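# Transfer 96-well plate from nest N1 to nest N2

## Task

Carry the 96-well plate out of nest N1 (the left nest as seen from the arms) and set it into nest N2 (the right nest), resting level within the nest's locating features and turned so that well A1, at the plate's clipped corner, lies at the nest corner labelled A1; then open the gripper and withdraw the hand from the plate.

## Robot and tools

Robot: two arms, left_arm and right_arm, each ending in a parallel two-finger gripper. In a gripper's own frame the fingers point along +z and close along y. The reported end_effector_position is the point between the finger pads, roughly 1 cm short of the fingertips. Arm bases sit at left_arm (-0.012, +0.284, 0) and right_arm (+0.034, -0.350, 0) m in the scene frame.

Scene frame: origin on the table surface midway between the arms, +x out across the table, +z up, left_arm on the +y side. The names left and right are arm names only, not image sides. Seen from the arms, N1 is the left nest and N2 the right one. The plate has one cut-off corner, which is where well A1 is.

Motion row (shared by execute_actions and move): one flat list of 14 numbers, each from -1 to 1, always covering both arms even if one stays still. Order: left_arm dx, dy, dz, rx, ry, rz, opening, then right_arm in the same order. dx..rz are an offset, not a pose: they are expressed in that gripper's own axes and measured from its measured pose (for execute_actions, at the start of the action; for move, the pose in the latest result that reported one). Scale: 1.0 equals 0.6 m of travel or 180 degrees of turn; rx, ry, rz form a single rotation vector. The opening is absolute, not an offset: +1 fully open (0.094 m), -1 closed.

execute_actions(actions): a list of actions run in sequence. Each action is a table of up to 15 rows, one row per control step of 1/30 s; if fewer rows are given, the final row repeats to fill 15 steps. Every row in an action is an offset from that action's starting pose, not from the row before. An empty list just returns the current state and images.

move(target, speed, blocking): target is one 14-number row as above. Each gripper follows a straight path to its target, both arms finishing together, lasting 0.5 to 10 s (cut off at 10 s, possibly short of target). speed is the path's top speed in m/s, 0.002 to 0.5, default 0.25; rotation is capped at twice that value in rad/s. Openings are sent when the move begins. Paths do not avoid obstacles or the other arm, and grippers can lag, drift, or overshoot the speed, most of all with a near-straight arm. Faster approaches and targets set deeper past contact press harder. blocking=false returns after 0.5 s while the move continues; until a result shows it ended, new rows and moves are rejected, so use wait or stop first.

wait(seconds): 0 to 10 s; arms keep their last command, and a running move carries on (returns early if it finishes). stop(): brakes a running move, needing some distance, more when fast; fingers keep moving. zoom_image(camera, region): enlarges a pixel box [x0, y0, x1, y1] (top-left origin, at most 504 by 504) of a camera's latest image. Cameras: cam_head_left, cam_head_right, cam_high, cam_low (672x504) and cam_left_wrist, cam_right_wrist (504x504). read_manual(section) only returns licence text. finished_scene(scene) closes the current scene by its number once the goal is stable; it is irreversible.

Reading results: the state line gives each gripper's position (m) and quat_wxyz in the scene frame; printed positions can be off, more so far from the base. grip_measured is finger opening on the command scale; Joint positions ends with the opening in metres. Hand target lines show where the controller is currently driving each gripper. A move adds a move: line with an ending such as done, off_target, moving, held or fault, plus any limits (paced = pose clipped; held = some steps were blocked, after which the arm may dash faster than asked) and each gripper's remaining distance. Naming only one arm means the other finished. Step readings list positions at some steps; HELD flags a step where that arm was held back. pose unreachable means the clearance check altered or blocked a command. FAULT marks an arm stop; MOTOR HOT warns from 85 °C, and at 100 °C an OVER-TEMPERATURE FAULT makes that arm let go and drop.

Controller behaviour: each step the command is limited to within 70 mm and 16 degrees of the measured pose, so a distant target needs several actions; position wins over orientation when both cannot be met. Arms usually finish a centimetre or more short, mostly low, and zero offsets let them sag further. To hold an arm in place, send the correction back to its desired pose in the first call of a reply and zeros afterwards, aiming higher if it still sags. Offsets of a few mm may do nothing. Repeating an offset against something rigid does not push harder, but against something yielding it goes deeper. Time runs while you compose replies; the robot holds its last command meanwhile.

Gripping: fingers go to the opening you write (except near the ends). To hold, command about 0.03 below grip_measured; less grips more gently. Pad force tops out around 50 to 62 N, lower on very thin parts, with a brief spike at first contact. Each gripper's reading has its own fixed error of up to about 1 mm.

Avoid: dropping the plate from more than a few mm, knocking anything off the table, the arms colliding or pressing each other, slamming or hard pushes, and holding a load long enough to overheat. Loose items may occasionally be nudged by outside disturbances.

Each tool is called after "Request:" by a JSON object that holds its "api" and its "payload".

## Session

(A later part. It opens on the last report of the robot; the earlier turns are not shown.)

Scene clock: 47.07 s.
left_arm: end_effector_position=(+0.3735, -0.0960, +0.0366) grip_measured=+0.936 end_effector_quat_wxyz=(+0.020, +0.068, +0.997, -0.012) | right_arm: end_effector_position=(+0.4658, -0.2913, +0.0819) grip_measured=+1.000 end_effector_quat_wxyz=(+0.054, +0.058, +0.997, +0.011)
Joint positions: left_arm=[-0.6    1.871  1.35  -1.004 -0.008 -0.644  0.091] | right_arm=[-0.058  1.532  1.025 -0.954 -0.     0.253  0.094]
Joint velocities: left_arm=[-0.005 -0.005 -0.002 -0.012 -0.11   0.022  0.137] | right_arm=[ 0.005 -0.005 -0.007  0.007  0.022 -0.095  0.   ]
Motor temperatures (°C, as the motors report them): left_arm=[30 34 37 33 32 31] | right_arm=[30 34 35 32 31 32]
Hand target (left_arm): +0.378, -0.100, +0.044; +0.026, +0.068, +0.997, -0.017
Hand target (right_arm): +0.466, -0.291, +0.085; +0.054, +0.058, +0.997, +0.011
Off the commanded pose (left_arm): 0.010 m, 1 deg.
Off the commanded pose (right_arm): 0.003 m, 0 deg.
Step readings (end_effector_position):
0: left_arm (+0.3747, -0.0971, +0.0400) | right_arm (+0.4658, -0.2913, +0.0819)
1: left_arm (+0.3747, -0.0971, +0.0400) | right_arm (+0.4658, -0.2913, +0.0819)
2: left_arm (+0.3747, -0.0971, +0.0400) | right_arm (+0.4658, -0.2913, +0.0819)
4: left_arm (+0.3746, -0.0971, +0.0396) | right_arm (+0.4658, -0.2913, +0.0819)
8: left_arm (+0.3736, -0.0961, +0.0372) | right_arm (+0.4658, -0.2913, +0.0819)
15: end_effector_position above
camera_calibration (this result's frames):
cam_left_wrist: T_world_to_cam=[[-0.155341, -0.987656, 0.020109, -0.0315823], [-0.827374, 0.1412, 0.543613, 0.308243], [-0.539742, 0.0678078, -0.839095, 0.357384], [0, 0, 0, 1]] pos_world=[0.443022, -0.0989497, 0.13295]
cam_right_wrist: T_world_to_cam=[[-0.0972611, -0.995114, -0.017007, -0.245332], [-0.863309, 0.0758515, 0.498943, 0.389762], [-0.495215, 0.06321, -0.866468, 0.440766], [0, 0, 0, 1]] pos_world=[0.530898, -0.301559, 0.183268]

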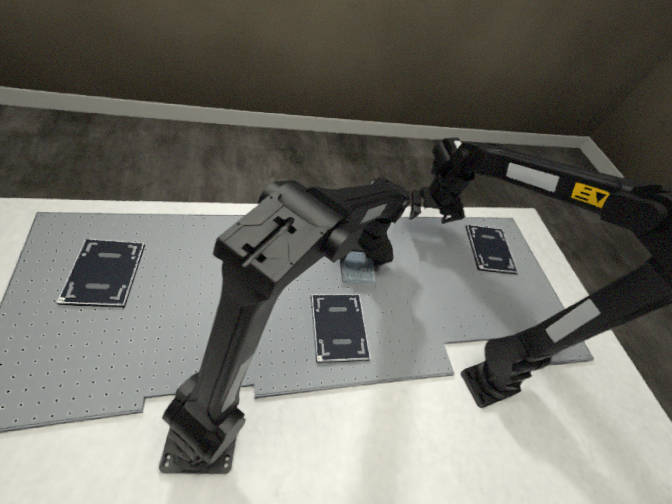

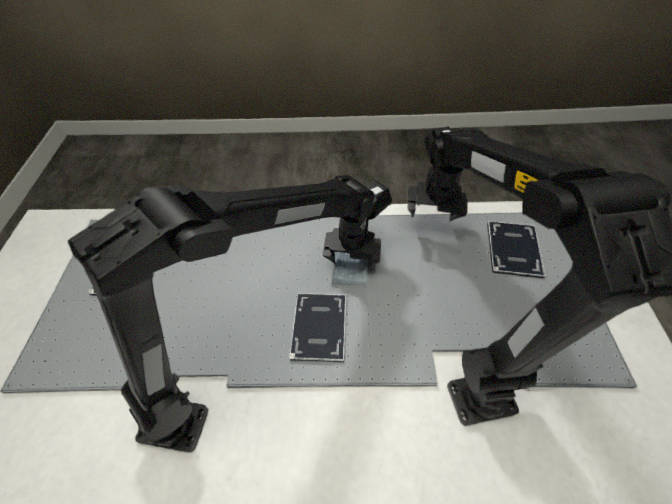

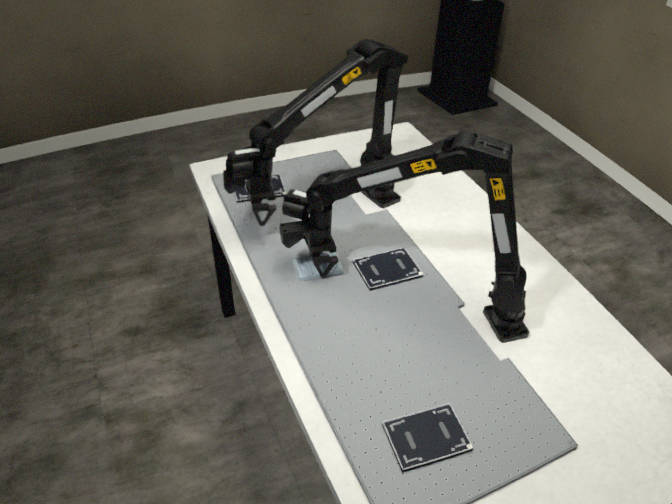

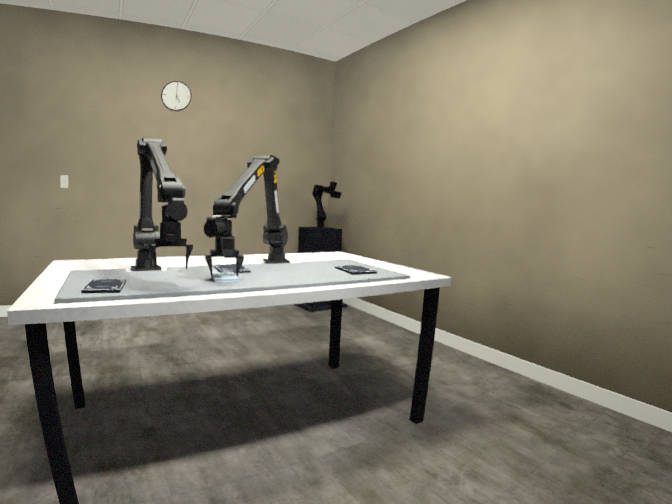

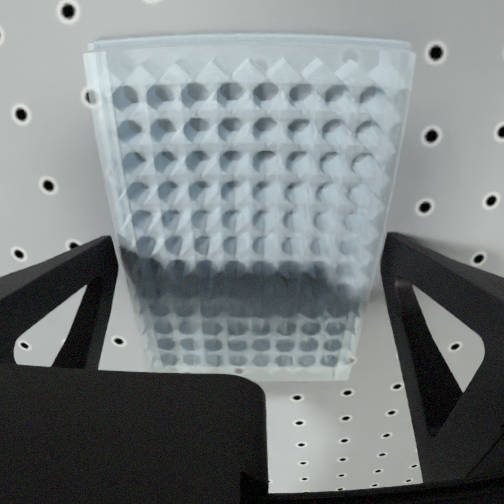

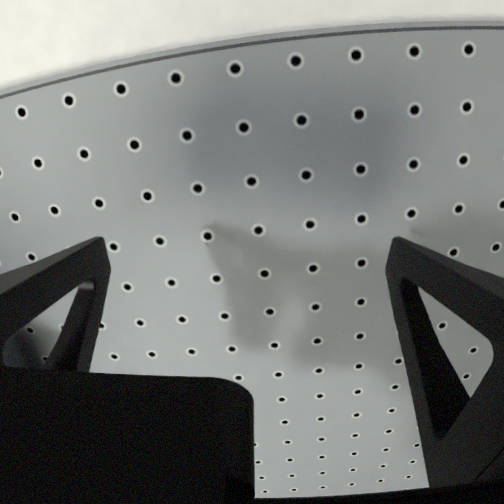

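Request:
{"api": "execute_actions", "payload": {"actions": [[[-0.0077,-0.0055,-0.0204,0.0049,-0.0065,0,1,0,0,-0.005,0,0,0,1],[-0.0095,-0.0068,-0.0304,0.0072,-0.0096,0,1,0,0,-0.005,0,0,0,1],[-0.0116,-0.0082,-0.0421,0.0098,-0.0131,0,1,0,0,-0.005,0,0,0,1],[-0.014,-0.0099,-0.0555,0.0128,-0.0172,0,1,0,0,-0.005,0,0,0,1],[-0.0164,-0.0116,-0.0688,0.0159,-0.0212,0,1,0,0,-0.005,0,0,0,1],[-0.0185,-0.013,-0.0806,0.0185,-0.0247,0,1,0,0,-0.005,0,0,0,1],[-0.0202,-0.0142,-0.0897,0.0206,-0.0275,0,1,0.0013,0.0039,-0.005,-0.0002,0.0001,0,1],[-0.0212,-0.0149,-0.0956,0.0219,-0.0293,0,1,0.0038,0.0116,-0.0051,-0.0006,0.0002,0,1],[-0.0212,-0.0089,-0.097,0.0219,-0.0293,0,1,0.0076,0.0232,-0.0052,-0.0011,0.0004,0.0001,1],[-0.0212,0.0021,-0.0985,0.0219,-0.0293,0,1,0.012,0.0367,-0.0053,-0.0018,0.0006,0.0001,1],[-0.0212,0.0171,-0.1,0.0219,-0.0293,0,1,0.017,0.0521,-0.0054,-0.0025,0.0009,0.0001,1],[-0.0212,0.0351,-0.1015,0.0219,-0.0293,0,1,0.0221,0.0676,-0.0055,-0.0032,0.0011,0.0002,1],[-0.0212,0.0531,-0.103,0.0219,-0.0293,0,1,0.0265,0.0811,-0.0056,-0.0039,0.0013,0.0002,1],[-0.0212,0.0701,-0.1045,0.0219,-0.0293,0,1,0.0296,0.0907,-0.0056,-0.0044,0.0015,0.0003,1],[-0.0212,0.0851,-0.106,0.0219,-0.0293,0,1,0.0315,0.0965,-0.0057,-0.0046,0.0016,0.0003,1]]]}}

Scene clock: 51.40 s.
left_arm: end_effector_position=(+0.3770, -0.0797, +0.0977) grip_measured=+1.000 end_effector_quat_wxyz=(+0.059, +0.072, +0.994, -0.047) | right_arm: end_effector_position=(+0.4591, -0.2540, +0.0819) grip_measured=+1.000 end_effector_quat_wxyz=(+0.053, +0.052, +0.997, +0.015)
Joint positions: left_arm=[-0.572  1.721  1.306 -1.004 -0.    -0.605  0.094] | right_arm=[ 0.029  1.532  1.025 -0.954 -0.     0.327  0.094]
Joint velocities: left_arm=[ 0.386 -0.493 -0.466  0.007  0.022  0.242  0.   ] | right_arm=[ 0.659  0.005 -0.002 -0.012 -0.037  0.33   0.   ]
Motor temperatures (°C, as the motors report them): left_arm=[30 34 37 33 32 31] | right_arm=[30 34 35 32 31 32]
Hand target (left_arm): +0.389, -0.048, +0.100; +0.064, +0.068, +0.995, -0.047
Hand target (right_arm): +0.453, -0.233, +0.084; +0.052, +0.057, +0.997, +0.019
Off the commanded pose (left_arm): 0.037 m, 1 deg.
Off the commanded pose (right_arm): 0.023 m, 1 deg.
Step readings (end_effector_position):
0: left_arm (+0.3735, -0.0960, +0.0366) | right_arm (+0.4658, -0.2913, +0.0819)
1: left_arm (+0.3735, -0.0960, +0.0366) | right_arm (+0.4658, -0.2913, +0.0819)
2: left_arm (+0.3735, -0.0960, +0.0368) | right_arm (+0.4658, -0.2913, +0.0819)
4: left_arm (+0.3738, -0.0962, +0.0388) | right_arm (+0.4658, -0.2913, +0.0819)
8: left_arm (+0.3759, -0.0983, +0.0573) | right_arm (+0.4658, -0.2912, +0.0819)
15: end_effector_position above
camera_calibration (this result's frames):
cam_left_wrist: T_world_to_cam=[[-0.169119, -0.982107, 0.0828555, -0.0167263], [-0.863175, 0.188167, 0.468532, 0.300185], [-0.475739, 0.00771883, -0.879553, 0.384432], [0, 0, 0, 1]] pos_world=[0.439173, -0.0758792, 0.198868]
cam_right_wrist: T_world_to_cam=[[-0.0839275, -0.996161, -0.024878, -0.214591], [-0.863483, 0.0602431, 0.500768, 0.377097], [-0.497347, 0.06351, -0.865224, 0.436033], [0, 0, 0, 1]] pos_world=[0.524466, -0.264177, 0.18309]

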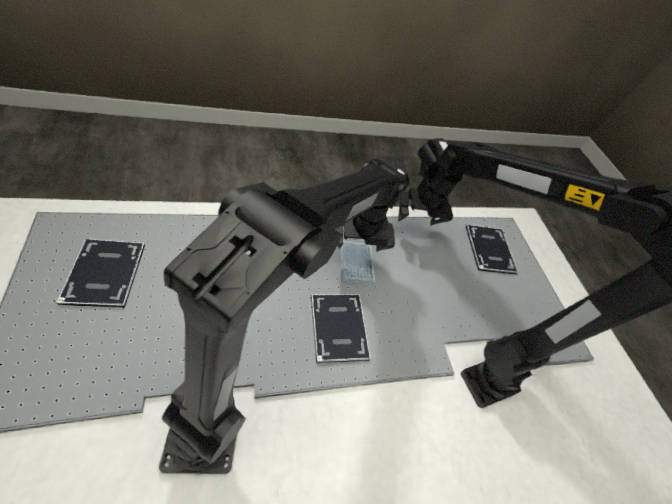

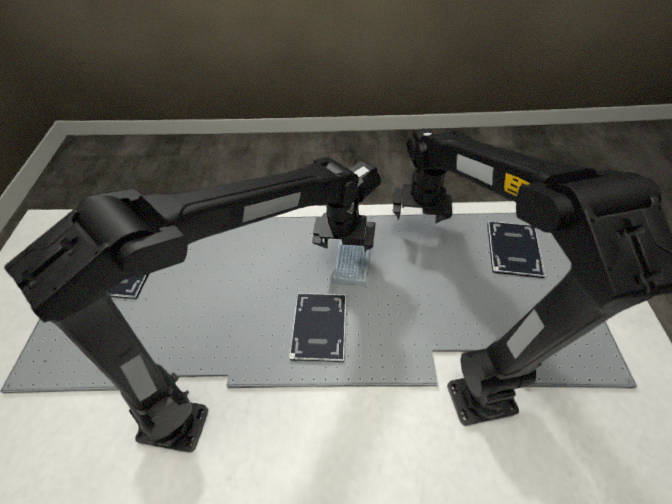

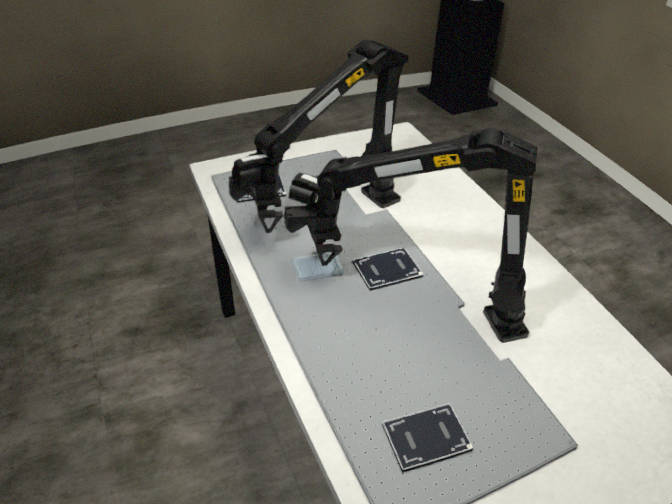

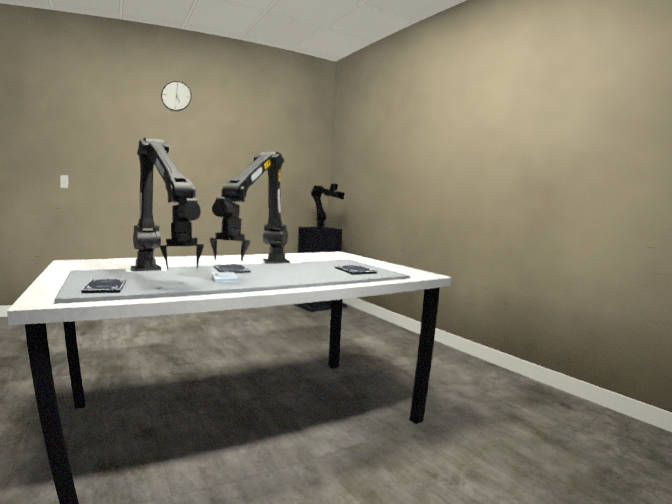

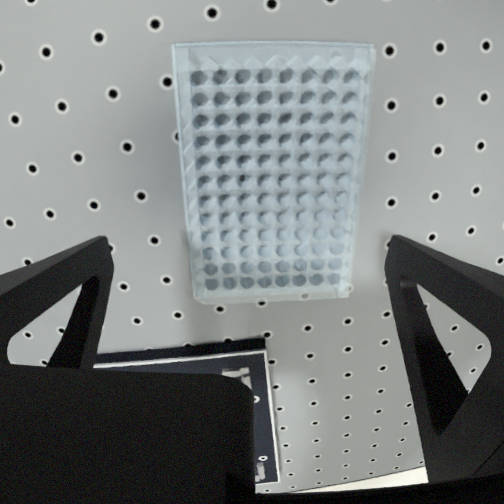

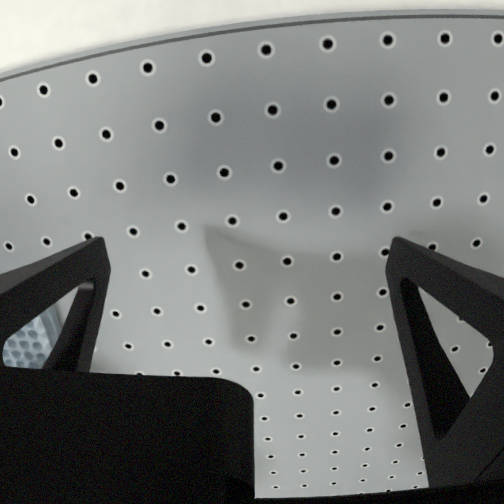

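Request:
{"api": "zoom_image", "payload": {"camera": "cam_left_wrist", "region": [150, 30, 400, 320]}}

Region (150, 30, 400, 320) of cam_left_wrist's 504x504 image, scaled by 1.738, with more detail than that image has; it fills the left 434 columns of this view, and the rest is white.

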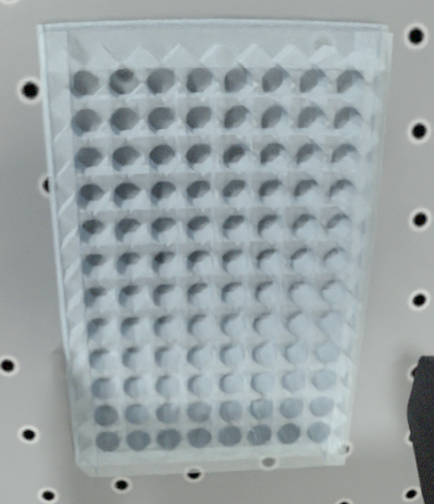

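Request:
{"api": "execute_actions", "payload": {"actions": [[[-0.0103,0.0636,-0.0094,-0.0005,-0.0031,0,1,0.014,0.0389,-0.0039,-0.0018,0.0008,0.0041,1],[-0.0061,0.0785,-0.0133,-0.0013,-0.0033,0,1,0.0177,0.0469,-0.0025,-0.0021,0.0012,0.0044,1],[-0.0001,0.0994,-0.0188,-0.0025,-0.0036,0,1,0.0241,0.0602,-0.0004,-0.0025,0.002,0.0048,1],[0.0076,0.1262,-0.0258,-0.0039,-0.004,0,1,0.0335,0.0786,0.0026,-0.0031,0.003,0.0055,1],[0.0162,0.156,-0.0337,-0.0056,-0.0044,0,1,0.0462,0.1018,0.0065,-0.0038,0.0043,0.0063,1],[0.0256,0.1888,-0.0423,-0.0074,-0.0048,0,1,0.0614,0.127,0.0107,-0.0044,0.0058,0.0071,1],[0.035,0.2216,-0.051,-0.0092,-0.0052,0,1,0.0793,0.154,0.0151,-0.005,0.0074,0.0081,1],[0.0435,0.2514,-0.0588,-0.0108,-0.0056,0,1,0.0983,0.1802,0.0194,-0.0055,0.0091,0.0091,1],[0.0512,0.2782,-0.0659,-0.0123,-0.006,0,1,0.1165,0.2032,0.0232,-0.0058,0.0106,0.0099,1],[0.0581,0.302,-0.0722,-0.0136,-0.0063,0,1,0.1337,0.2233,0.0265,-0.006,0.0119,0.0107,1],[0.0641,0.3229,-0.0777,-0.0148,-0.0066,0,1,0.1496,0.2407,0.0295,-0.0061,0.0131,0.0114,1],[0.0683,0.3378,-0.0816,-0.0156,-0.0068,0,1,0.164,0.2554,0.0318,-0.0062,0.0141,0.012,1],[0.0709,0.3467,-0.0839,-0.0161,-0.0069,0,1,0.1745,0.2656,0.0335,-0.0062,0.0148,0.0125,1],[0.0726,0.3527,-0.0855,-0.0164,-0.007,0,1,0.1809,0.2717,0.0345,-0.0062,0.0153,0.0127,1],[0.0726,0.3527,-0.0855,-0.0164,-0.007,0,1,0.183,0.2737,0.0349,-0.0062,0.0155,0.0128,1]]]}}

Scene clock: 55.10 s.
left_arm: end_effector_position=(+0.3657, +0.1366, +0.1259) grip_measured=+1.000 end_effector_quat_wxyz=(+0.080, +0.027, +0.996, -0.019) | right_arm: end_effector_position=(+0.3718, -0.0836, +0.0673) grip_measured=+1.000 end_effector_quat_wxyz=(+0.035, +0.015, +0.999, +0.031)
Joint positions: left_arm=[-0.2    1.37   0.976 -1.014 -0.02  -0.323  0.094] | right_arm=[ 0.473  1.549  1.002 -0.932 -0.004  0.698  0.094]
Joint velocities: left_arm=[ 0.728 -0.552 -0.017 -0.095  0.007  0.462  0.   ] | right_arm=[ 0.933  0.151 -0.037  0.09  -0.007  0.711  0.   ]
Motor temperatures (°C, as the motors report them): left_arm=[30 34 37 33 32 31] | right_arm=[30 34 35 32 31 32]
Hand target (left_arm): +0.361, +0.141, +0.130; +0.077, +0.068, +0.995, -0.018
Hand target (right_arm): +0.370, -0.080, +0.055; +0.028, +0.067, +0.997, +0.027
Off the commanded pose (left_arm): 0.007 m, 5 deg.
Off the commanded pose (right_arm): 0.013 m, 6 deg.
Step readings (end_effector_position):
0: left_arm (+0.3917, -0.0438, +0.1011) | right_arm (+0.4527, -0.2290, +0.0819)
1: left_arm (+0.3913, -0.0434, +0.1005) | right_arm (+0.4527, -0.2290, +0.0819)
2: left_arm (+0.3899, -0.0423, +0.0996) | right_arm (+0.4527, -0.2290, +0.0819)
4: left_arm (+0.3823, -0.0336, +0.0952) | right_arm (+0.4520, -0.2268, +0.0819)
8: left_arm (+0.3605, +0.0206, +0.0899) | right_arm (+0.4383, -0.1939, +0.0796)
15: end_effector_position above
camera_calibration (this result's frames):
cam_left_wrist: T_world_to_cam=[[-0.0759679, -0.996663, 0.0298466, 0.166123], [-0.894715, 0.0813486, 0.439166, 0.266395], [-0.440129, 0.00665833, -0.89791, 0.391692], [0, 0, 0, 1]] pos_world=[0.423363, 0.14129, 0.229754]
cam_right_wrist: T_world_to_cam=[[-0.0103473, -0.998584, -0.0521889, -0.0782327], [-0.847405, -0.0189503, 0.530609, 0.284185], [-0.530846, 0.0497155, -0.846009, 0.379167], [0, 0, 0, 1]] pos_world=[0.44129, -0.0915869, 0.165904]

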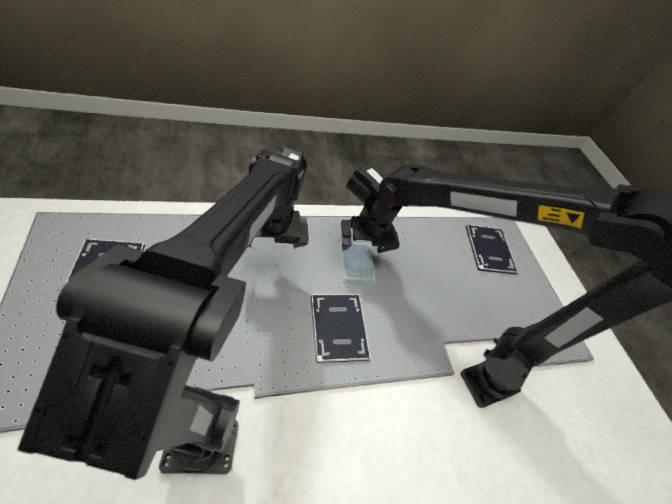

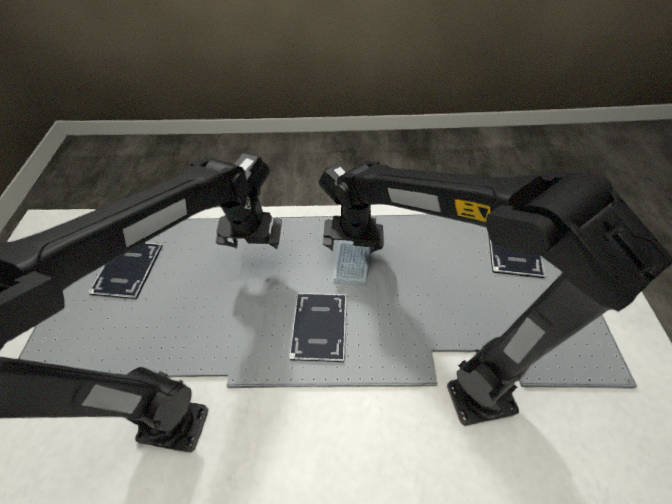

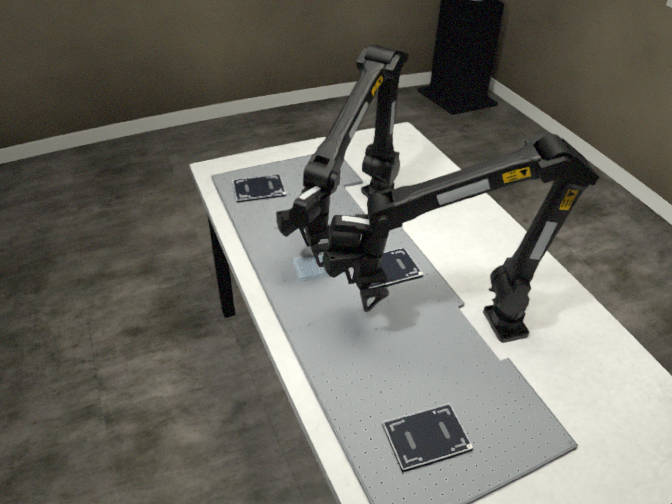

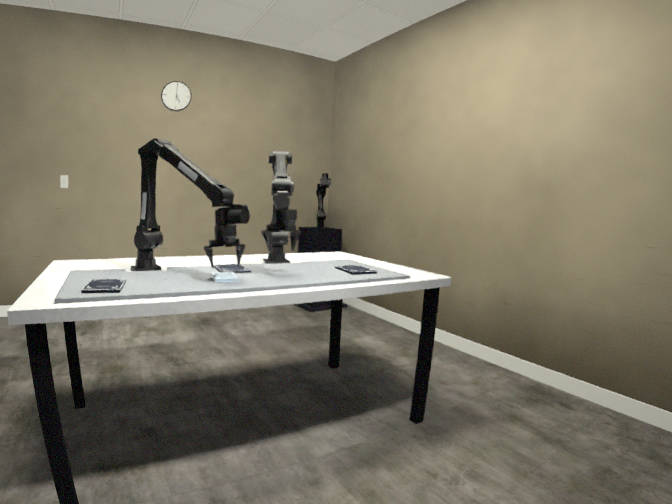

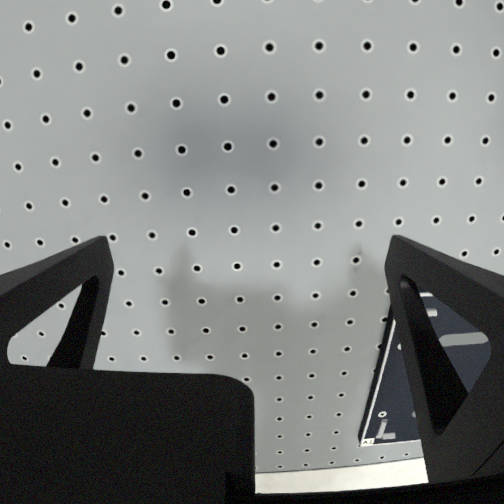

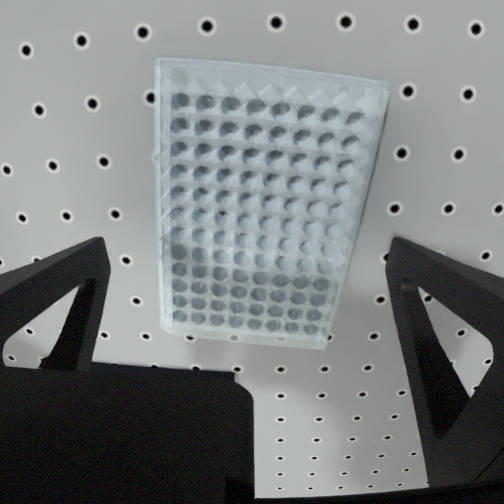

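Request:
{"api": "execute_actions", "payload": {"actions": []}}

Scene clock: 55.53 s.
left_arm: end_effector_position=(+0.3670, +0.1425, +0.1358) grip_measured=+1.000 end_effector_quat_wxyz=(+0.091, +0.057, +0.994, -0.022) | right_arm: end_effector_position=(+0.3683, -0.0799, +0.0604) grip_measured=+1.000 end_effector_quat_wxyz=(+0.028, +0.059, +0.997, +0.028)
Joint positions: left_arm=[-0.182  1.343  0.975 -1.016 -0.013 -0.246  0.094] | right_arm=[ 0.485  1.566  1.002 -0.929 -0.004  0.797  0.094]
Joint velocities: left_arm=[-0.005  0.005 -0.002 -0.007 -0.051  0.095  0.   ] | right_arm=[-0.005 -0.005  0.022 -0.012 -0.007  0.11   0.   ]
Motor temperatures (°C, as the motors report them): left_arm=[30 34 37 33 32 31] | right_arm=[30 34 35 32 31 32]
Hand target (left_arm): +0.361, +0.141, +0.130; +0.076, +0.068, +0.995, -0.018
Hand target (right_arm): +0.371, -0.080, +0.055; +0.028, +0.068, +0.997, +0.027
Off the commanded pose (left_arm): 0.013 m, 3 deg.
Off the commanded pose (right_arm): 0.005 m, 1 deg.
camera_calibration (this result's frames):
cam_left_wrist: T_world_to_cam=[[-0.136055, -0.99029, 0.0285336, 0.193077], [-0.898322, 0.135462, 0.417933, 0.259137], [-0.41774, 0.0312296, -0.90803, 0.390769], [0, 0, 0, 1]] pos_world=[0.422297, 0.143896, 0.241018]
cam_right_wrist: T_world_to_cam=[[-0.0983091, -0.993965, -0.0486757, -0.042414], [-0.836678, 0.056072, 0.544817, 0.286118], [-0.5388, 0.0942864, -0.837141, 0.37717], [0, 0, 0, 1]] pos_world=[0.438438, -0.0937633, 0.157797]

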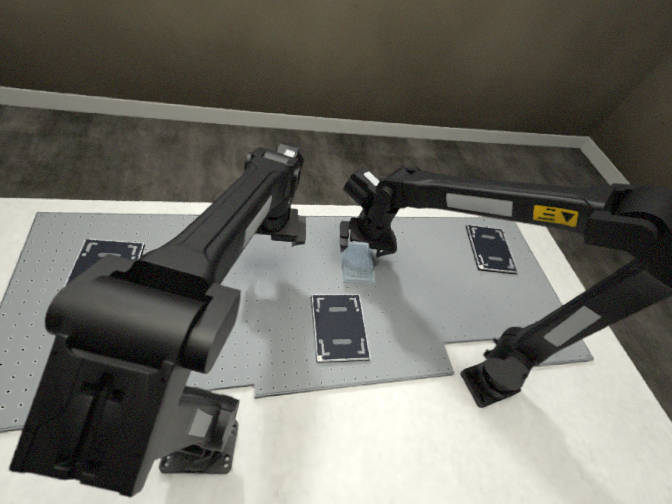

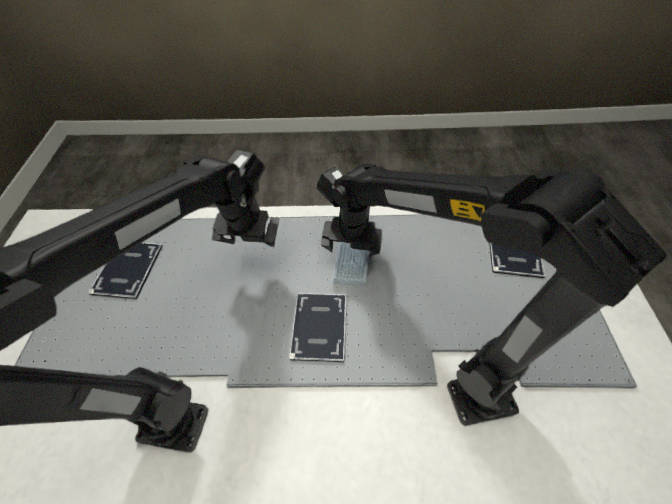

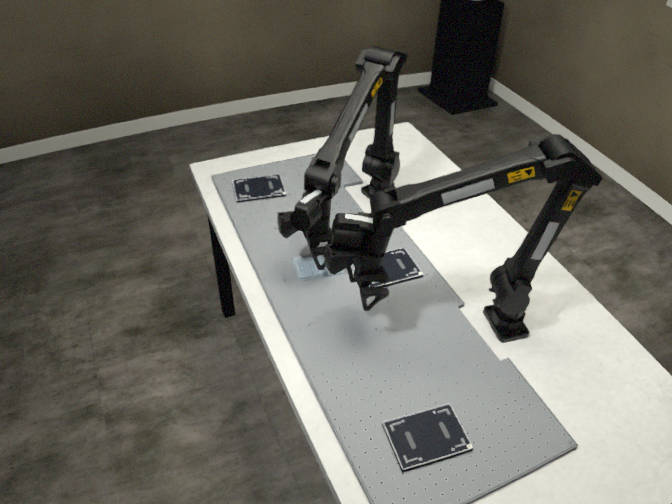

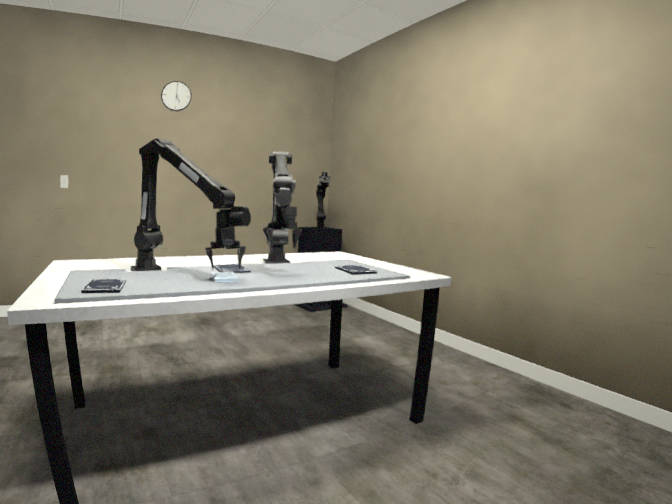

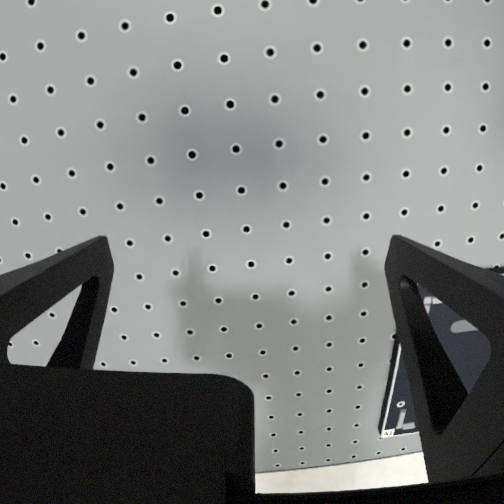

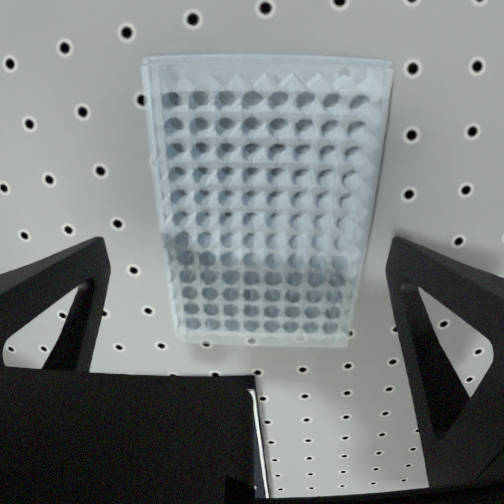

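Request:
{"api": "zoom_image", "payload": {"camera": "cam_right_wrist", "region": [130, 45, 410, 145]}}

Request:
{"api": "zoom_image", "payload": {"camera": "cam_right_wrist", "region": [160, 280, 370, 360]}}

Region (130, 45, 410, 145) of cam_right_wrist's 504x504 image, scaled by 1.800, with more detail than that image has; it fills the top 180 rows of this view, and the rest is white.

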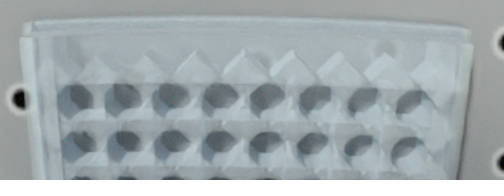

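Region (160, 280, 370, 360) of cam_right_wrist's 504x504 image, scaled by 2.400, with more detail than that image has; it fills the top 192 rows of this view, and the rest is white.

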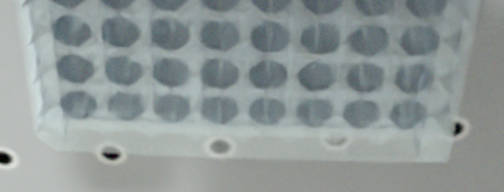

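Request:
{"api": "execute_actions", "payload": {"actions": [[[0,0,-0.003,0,0,0,1,-0.0037,0.0071,0.0007,-0.0004,-0.0003,0.0009,1],[0,0,-0.003,0,0,0,1,-0.0015,0.0081,0.0038,0.0005,0.0007,-0.0002,1],[0,0,-0.003,0,0,0,1,0.0011,0.0088,0.0083,0.002,0.0023,-0.0012,1],[0,0,-0.003,0,0,0,1,0.0038,0.0093,0.0133,0.0037,0.004,-0.0022,1],[0,0,-0.003,0,0,0,1,0.0049,0.0082,0.0188,0.0056,0.0058,-0.0022,1],[0,0,-0.003,0,0,0,1,0.006,0.007,0.0244,0.0074,0.0076,-0.0022,1],[0,0,-0.003,0,0,0,1,0.007,0.006,0.0294,0.0091,0.0093,-0.0022,1],[0,0,-0.003,0,0,0,1,0.0079,0.005,0.0339,0.0107,0.0108,-0.0022,1],[0,0,-0.003,0,0,0,1,0.0087,0.0042,0.0379,0.012,0.0121,-0.0022,1],[0,0,-0.003,0,0,0,1,0.0094,0.0034,0.0414,0.0132,0.0133,-0.0022,1],[0,0,-0.003,0,0,0,1,0.01,0.0028,0.0445,0.0143,0.0143,-0.0022,1],[0,0,-0.003,0,0,0,1,0.0104,0.0024,0.0465,0.015,0.015,-0.0022,1],[0,0,-0.003,0,0,0,1,0.0107,0.0021,0.048,0.0155,0.0155,-0.0022,1],[0,0,-0.003,0,0,0,1,0.0109,0.0018,0.049,0.0158,0.0158,-0.0022,1],[0,0,-0.003,0,0,0,1,0.011,0.0017,0.0495,0.016,0.016,-0.0022,1]]]}}

Scene clock: 60.73 s.
left_arm: end_effector_position=(+0.3670, +0.1425, +0.1358) grip_measured=+1.000 end_effector_quat_wxyz=(+0.091, +0.059, +0.994, -0.021) | right_arm: end_effector_position=(+0.3637, -0.0832, +0.0333) grip_measured=+1.000 end_effector_quat_wxyz=(+0.003, +0.062, +0.998, +0.005)
Joint positions: left_arm=[-0.182  1.343  0.975 -1.016 -0.013 -0.242  0.094] | right_arm=[ 0.485  1.633  1.002 -0.929 -0.004  0.803  0.094]
Joint velocities: left_arm=[ 0.005 -0.005  0.007  0.007 -0.007  0.037  0.   ] | right_arm=[-0.005  0.093 -0.007 -0.007 -0.051 -0.022  0.   ]
Motor temperatures (°C, as the motors report them): left_arm=[30 34 37 33 32 31] | right_arm=[30 34 35 32 31 32]
Hand target (left_arm): +0.367, +0.143, +0.138; +0.091, +0.057, +0.994, -0.022
Hand target (right_arm): +0.364, -0.077, +0.031; +0.001, +0.056, +0.998, +0.004
Off the commanded pose (left_arm): 0.002 m, 0 deg.
Off the commanded pose (right_arm): 0.007 m, 1 deg.
Step readings (end_effector_position):
0: left_arm (+0.3670, +0.1425, +0.1358) | right_arm (+0.3683, -0.0799, +0.0604)
1: left_arm (+0.3670, +0.1425, +0.1358) | right_arm (+0.3683, -0.0799, +0.0604)
2: left_arm (+0.3670, +0.1425, +0.1358) | right_arm (+0.3683, -0.0799, +0.0604)
4: left_arm (+0.3670, +0.1425, +0.1358) | right_arm (+0.3682, -0.0799, +0.0601)
8: left_arm (+0.3670, +0.1425, +0.1358) | right_arm (+0.3671, -0.0804, +0.0535)
15: end_effector_position above
camera_calibration (this result's frames):
cam_left_wrist: T_world_to_cam=[[-0.140515, -0.989691, 0.0276916, 0.194743], [-0.897806, 0.13916, 0.417827, 0.258435], [-0.417373, 0.0338492, -0.908105, 0.390271], [0, 0, 0, 1]] pos_world=[0.422277, 0.143561, 0.241033]
cam_right_wrist: T_world_to_cam=[[-0.104556, -0.994517, -0.00188287, -0.0467486], [-0.806873, 0.0837211, 0.584762, 0.287362], [-0.581398, 0.0626594, -0.811203, 0.364366], [0, 0, 0, 1]] pos_world=[0.438819, -0.0933815, 0.127448]

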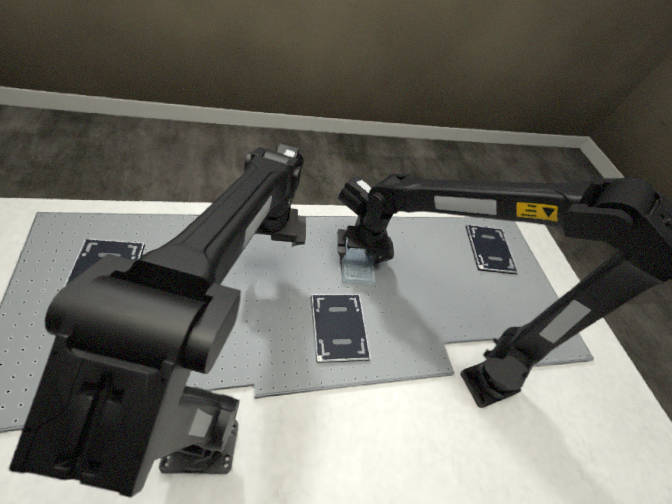

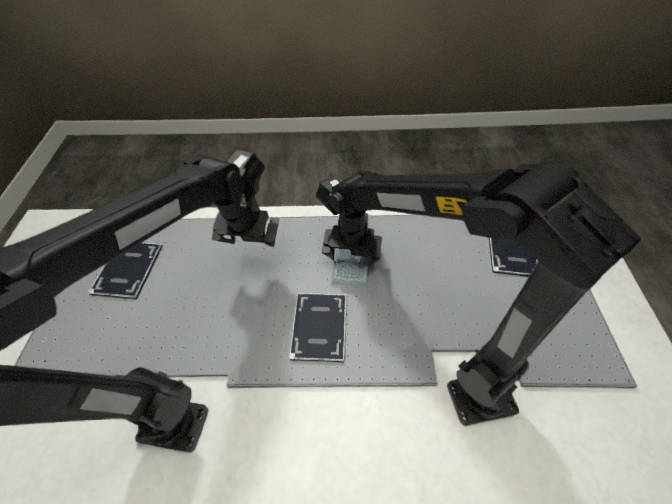

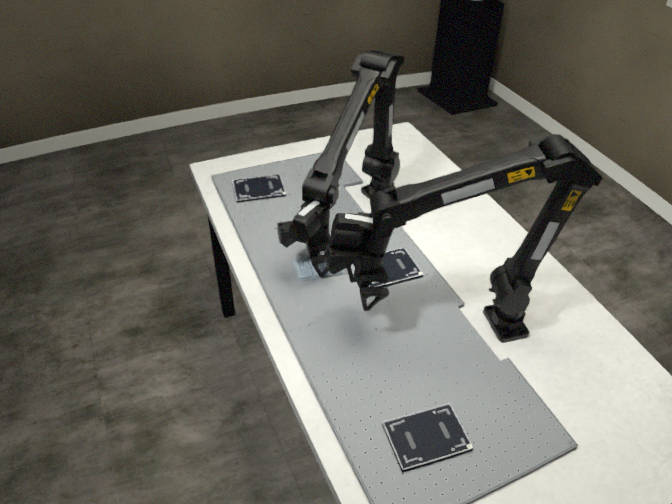

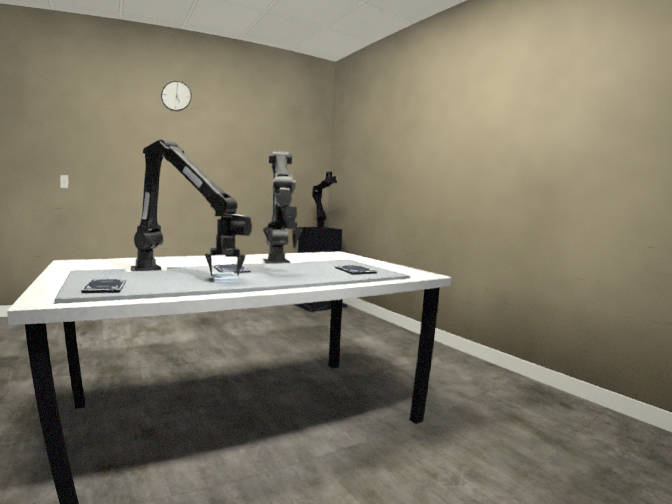

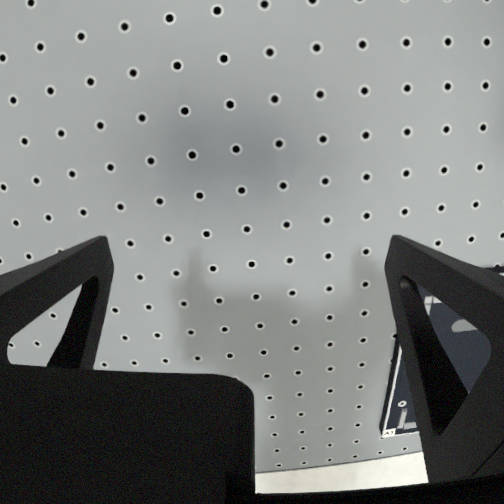

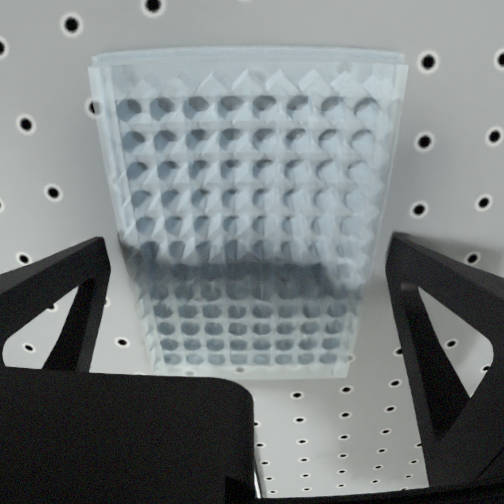

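Request:
{"api": "execute_actions", "payload": {"actions": []}}

Scene clock: 60.93 s.
left_arm: end_effector_position=(+0.3670, +0.1425, +0.1358) grip_measured=+1.000 end_effector_quat_wxyz=(+0.091, +0.059, +0.994, -0.021) | right_arm: end_effector_position=(+0.3634, -0.0834, +0.0316) grip_measured=+1.000 end_effector_quat_wxyz=(+0.001, +0.062, +0.998, +0.004)
Joint positions: left_arm=[-0.182  1.343  0.975 -1.016 -0.013 -0.242  0.094] | right_arm=[ 0.485  1.637  1.002 -0.929 -0.004  0.803  0.094]
Joint velocities: left_arm=[-0.005  0.005  0.002  0.017  0.007  0.037  0.   ] | right_arm=[ 0.005  0.015 -0.002  0.002  0.081  0.022  0.   ]
Motor temperatures (°C, as the motors report them): left_arm=[30 34 37 33 32 31] | right_arm=[30 34 35 32 31 32]
Hand target (left_arm): +0.367, +0.143, +0.138; +0.091, +0.057, +0.994, -0.022
Hand target (right_arm): +0.364, -0.077, +0.031; +0.001, +0.056, +0.998, +0.004
Off the commanded pose (left_arm): 0.002 m, 0 deg.
Off the commanded pose (right_arm): 0.007 m, 1 deg.
camera_calibration (this result's frames):
cam_left_wrist: T_world_to_cam=[[-0.140515, -0.989691, 0.0276916, 0.194743], [-0.897806, 0.13916, 0.417827, 0.258435], [-0.417373, 0.0338492, -0.908105, 0.390271], [0, 0, 0, 1]] pos_world=[0.422277, 0.143561, 0.241033]
cam_right_wrist: T_world_to_cam=[[-0.104557, -0.994518, 0.00107989, -0.0471357], [-0.80496, 0.0852656, 0.587171, 0.28747], [-0.584044, 0.0605235, -0.809463, 0.363555], [0, 0, 0, 1]] pos_world=[0.438805, -0.0933922, 0.125541]

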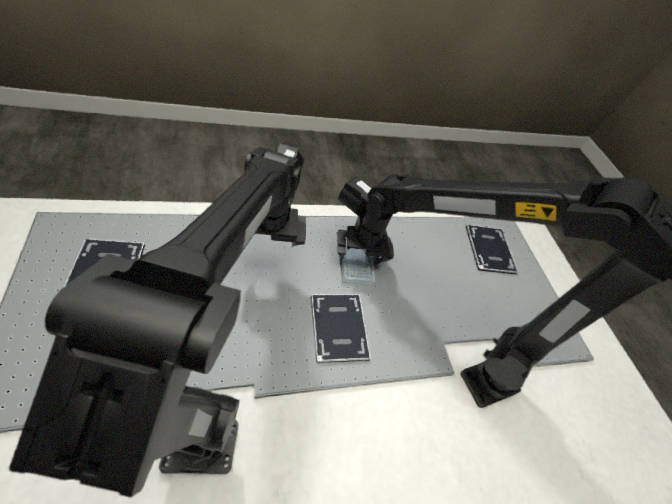

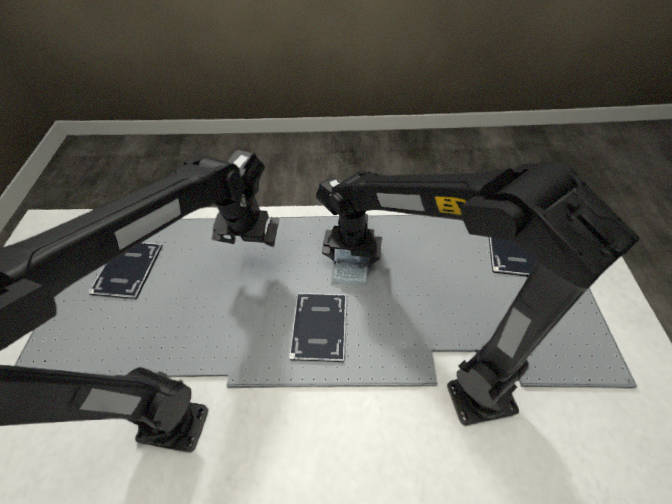

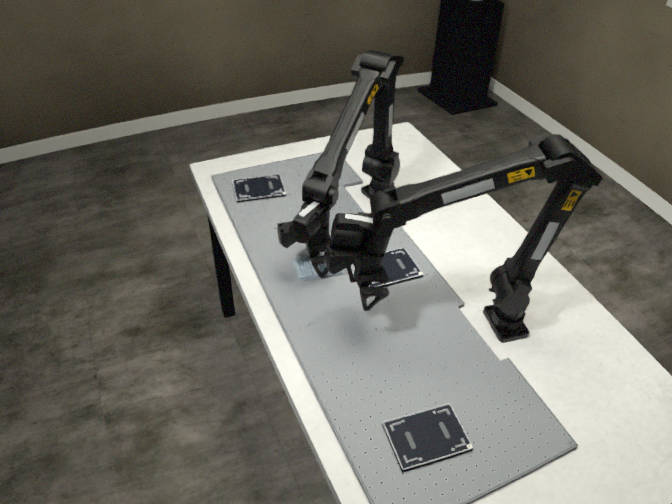

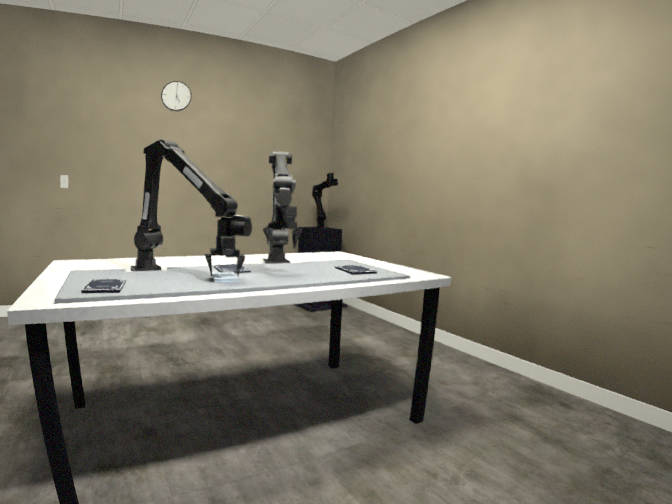

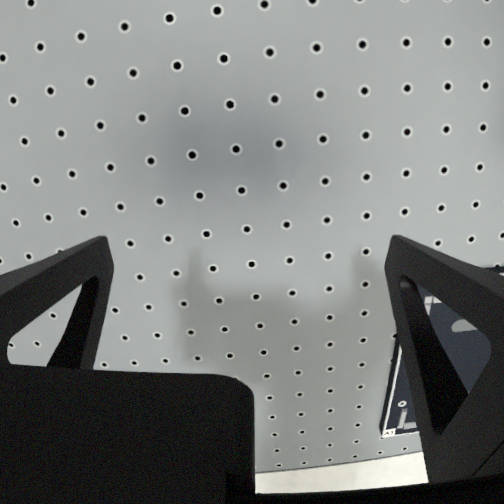

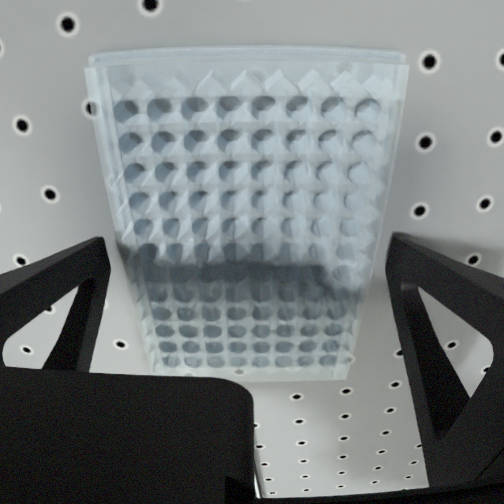

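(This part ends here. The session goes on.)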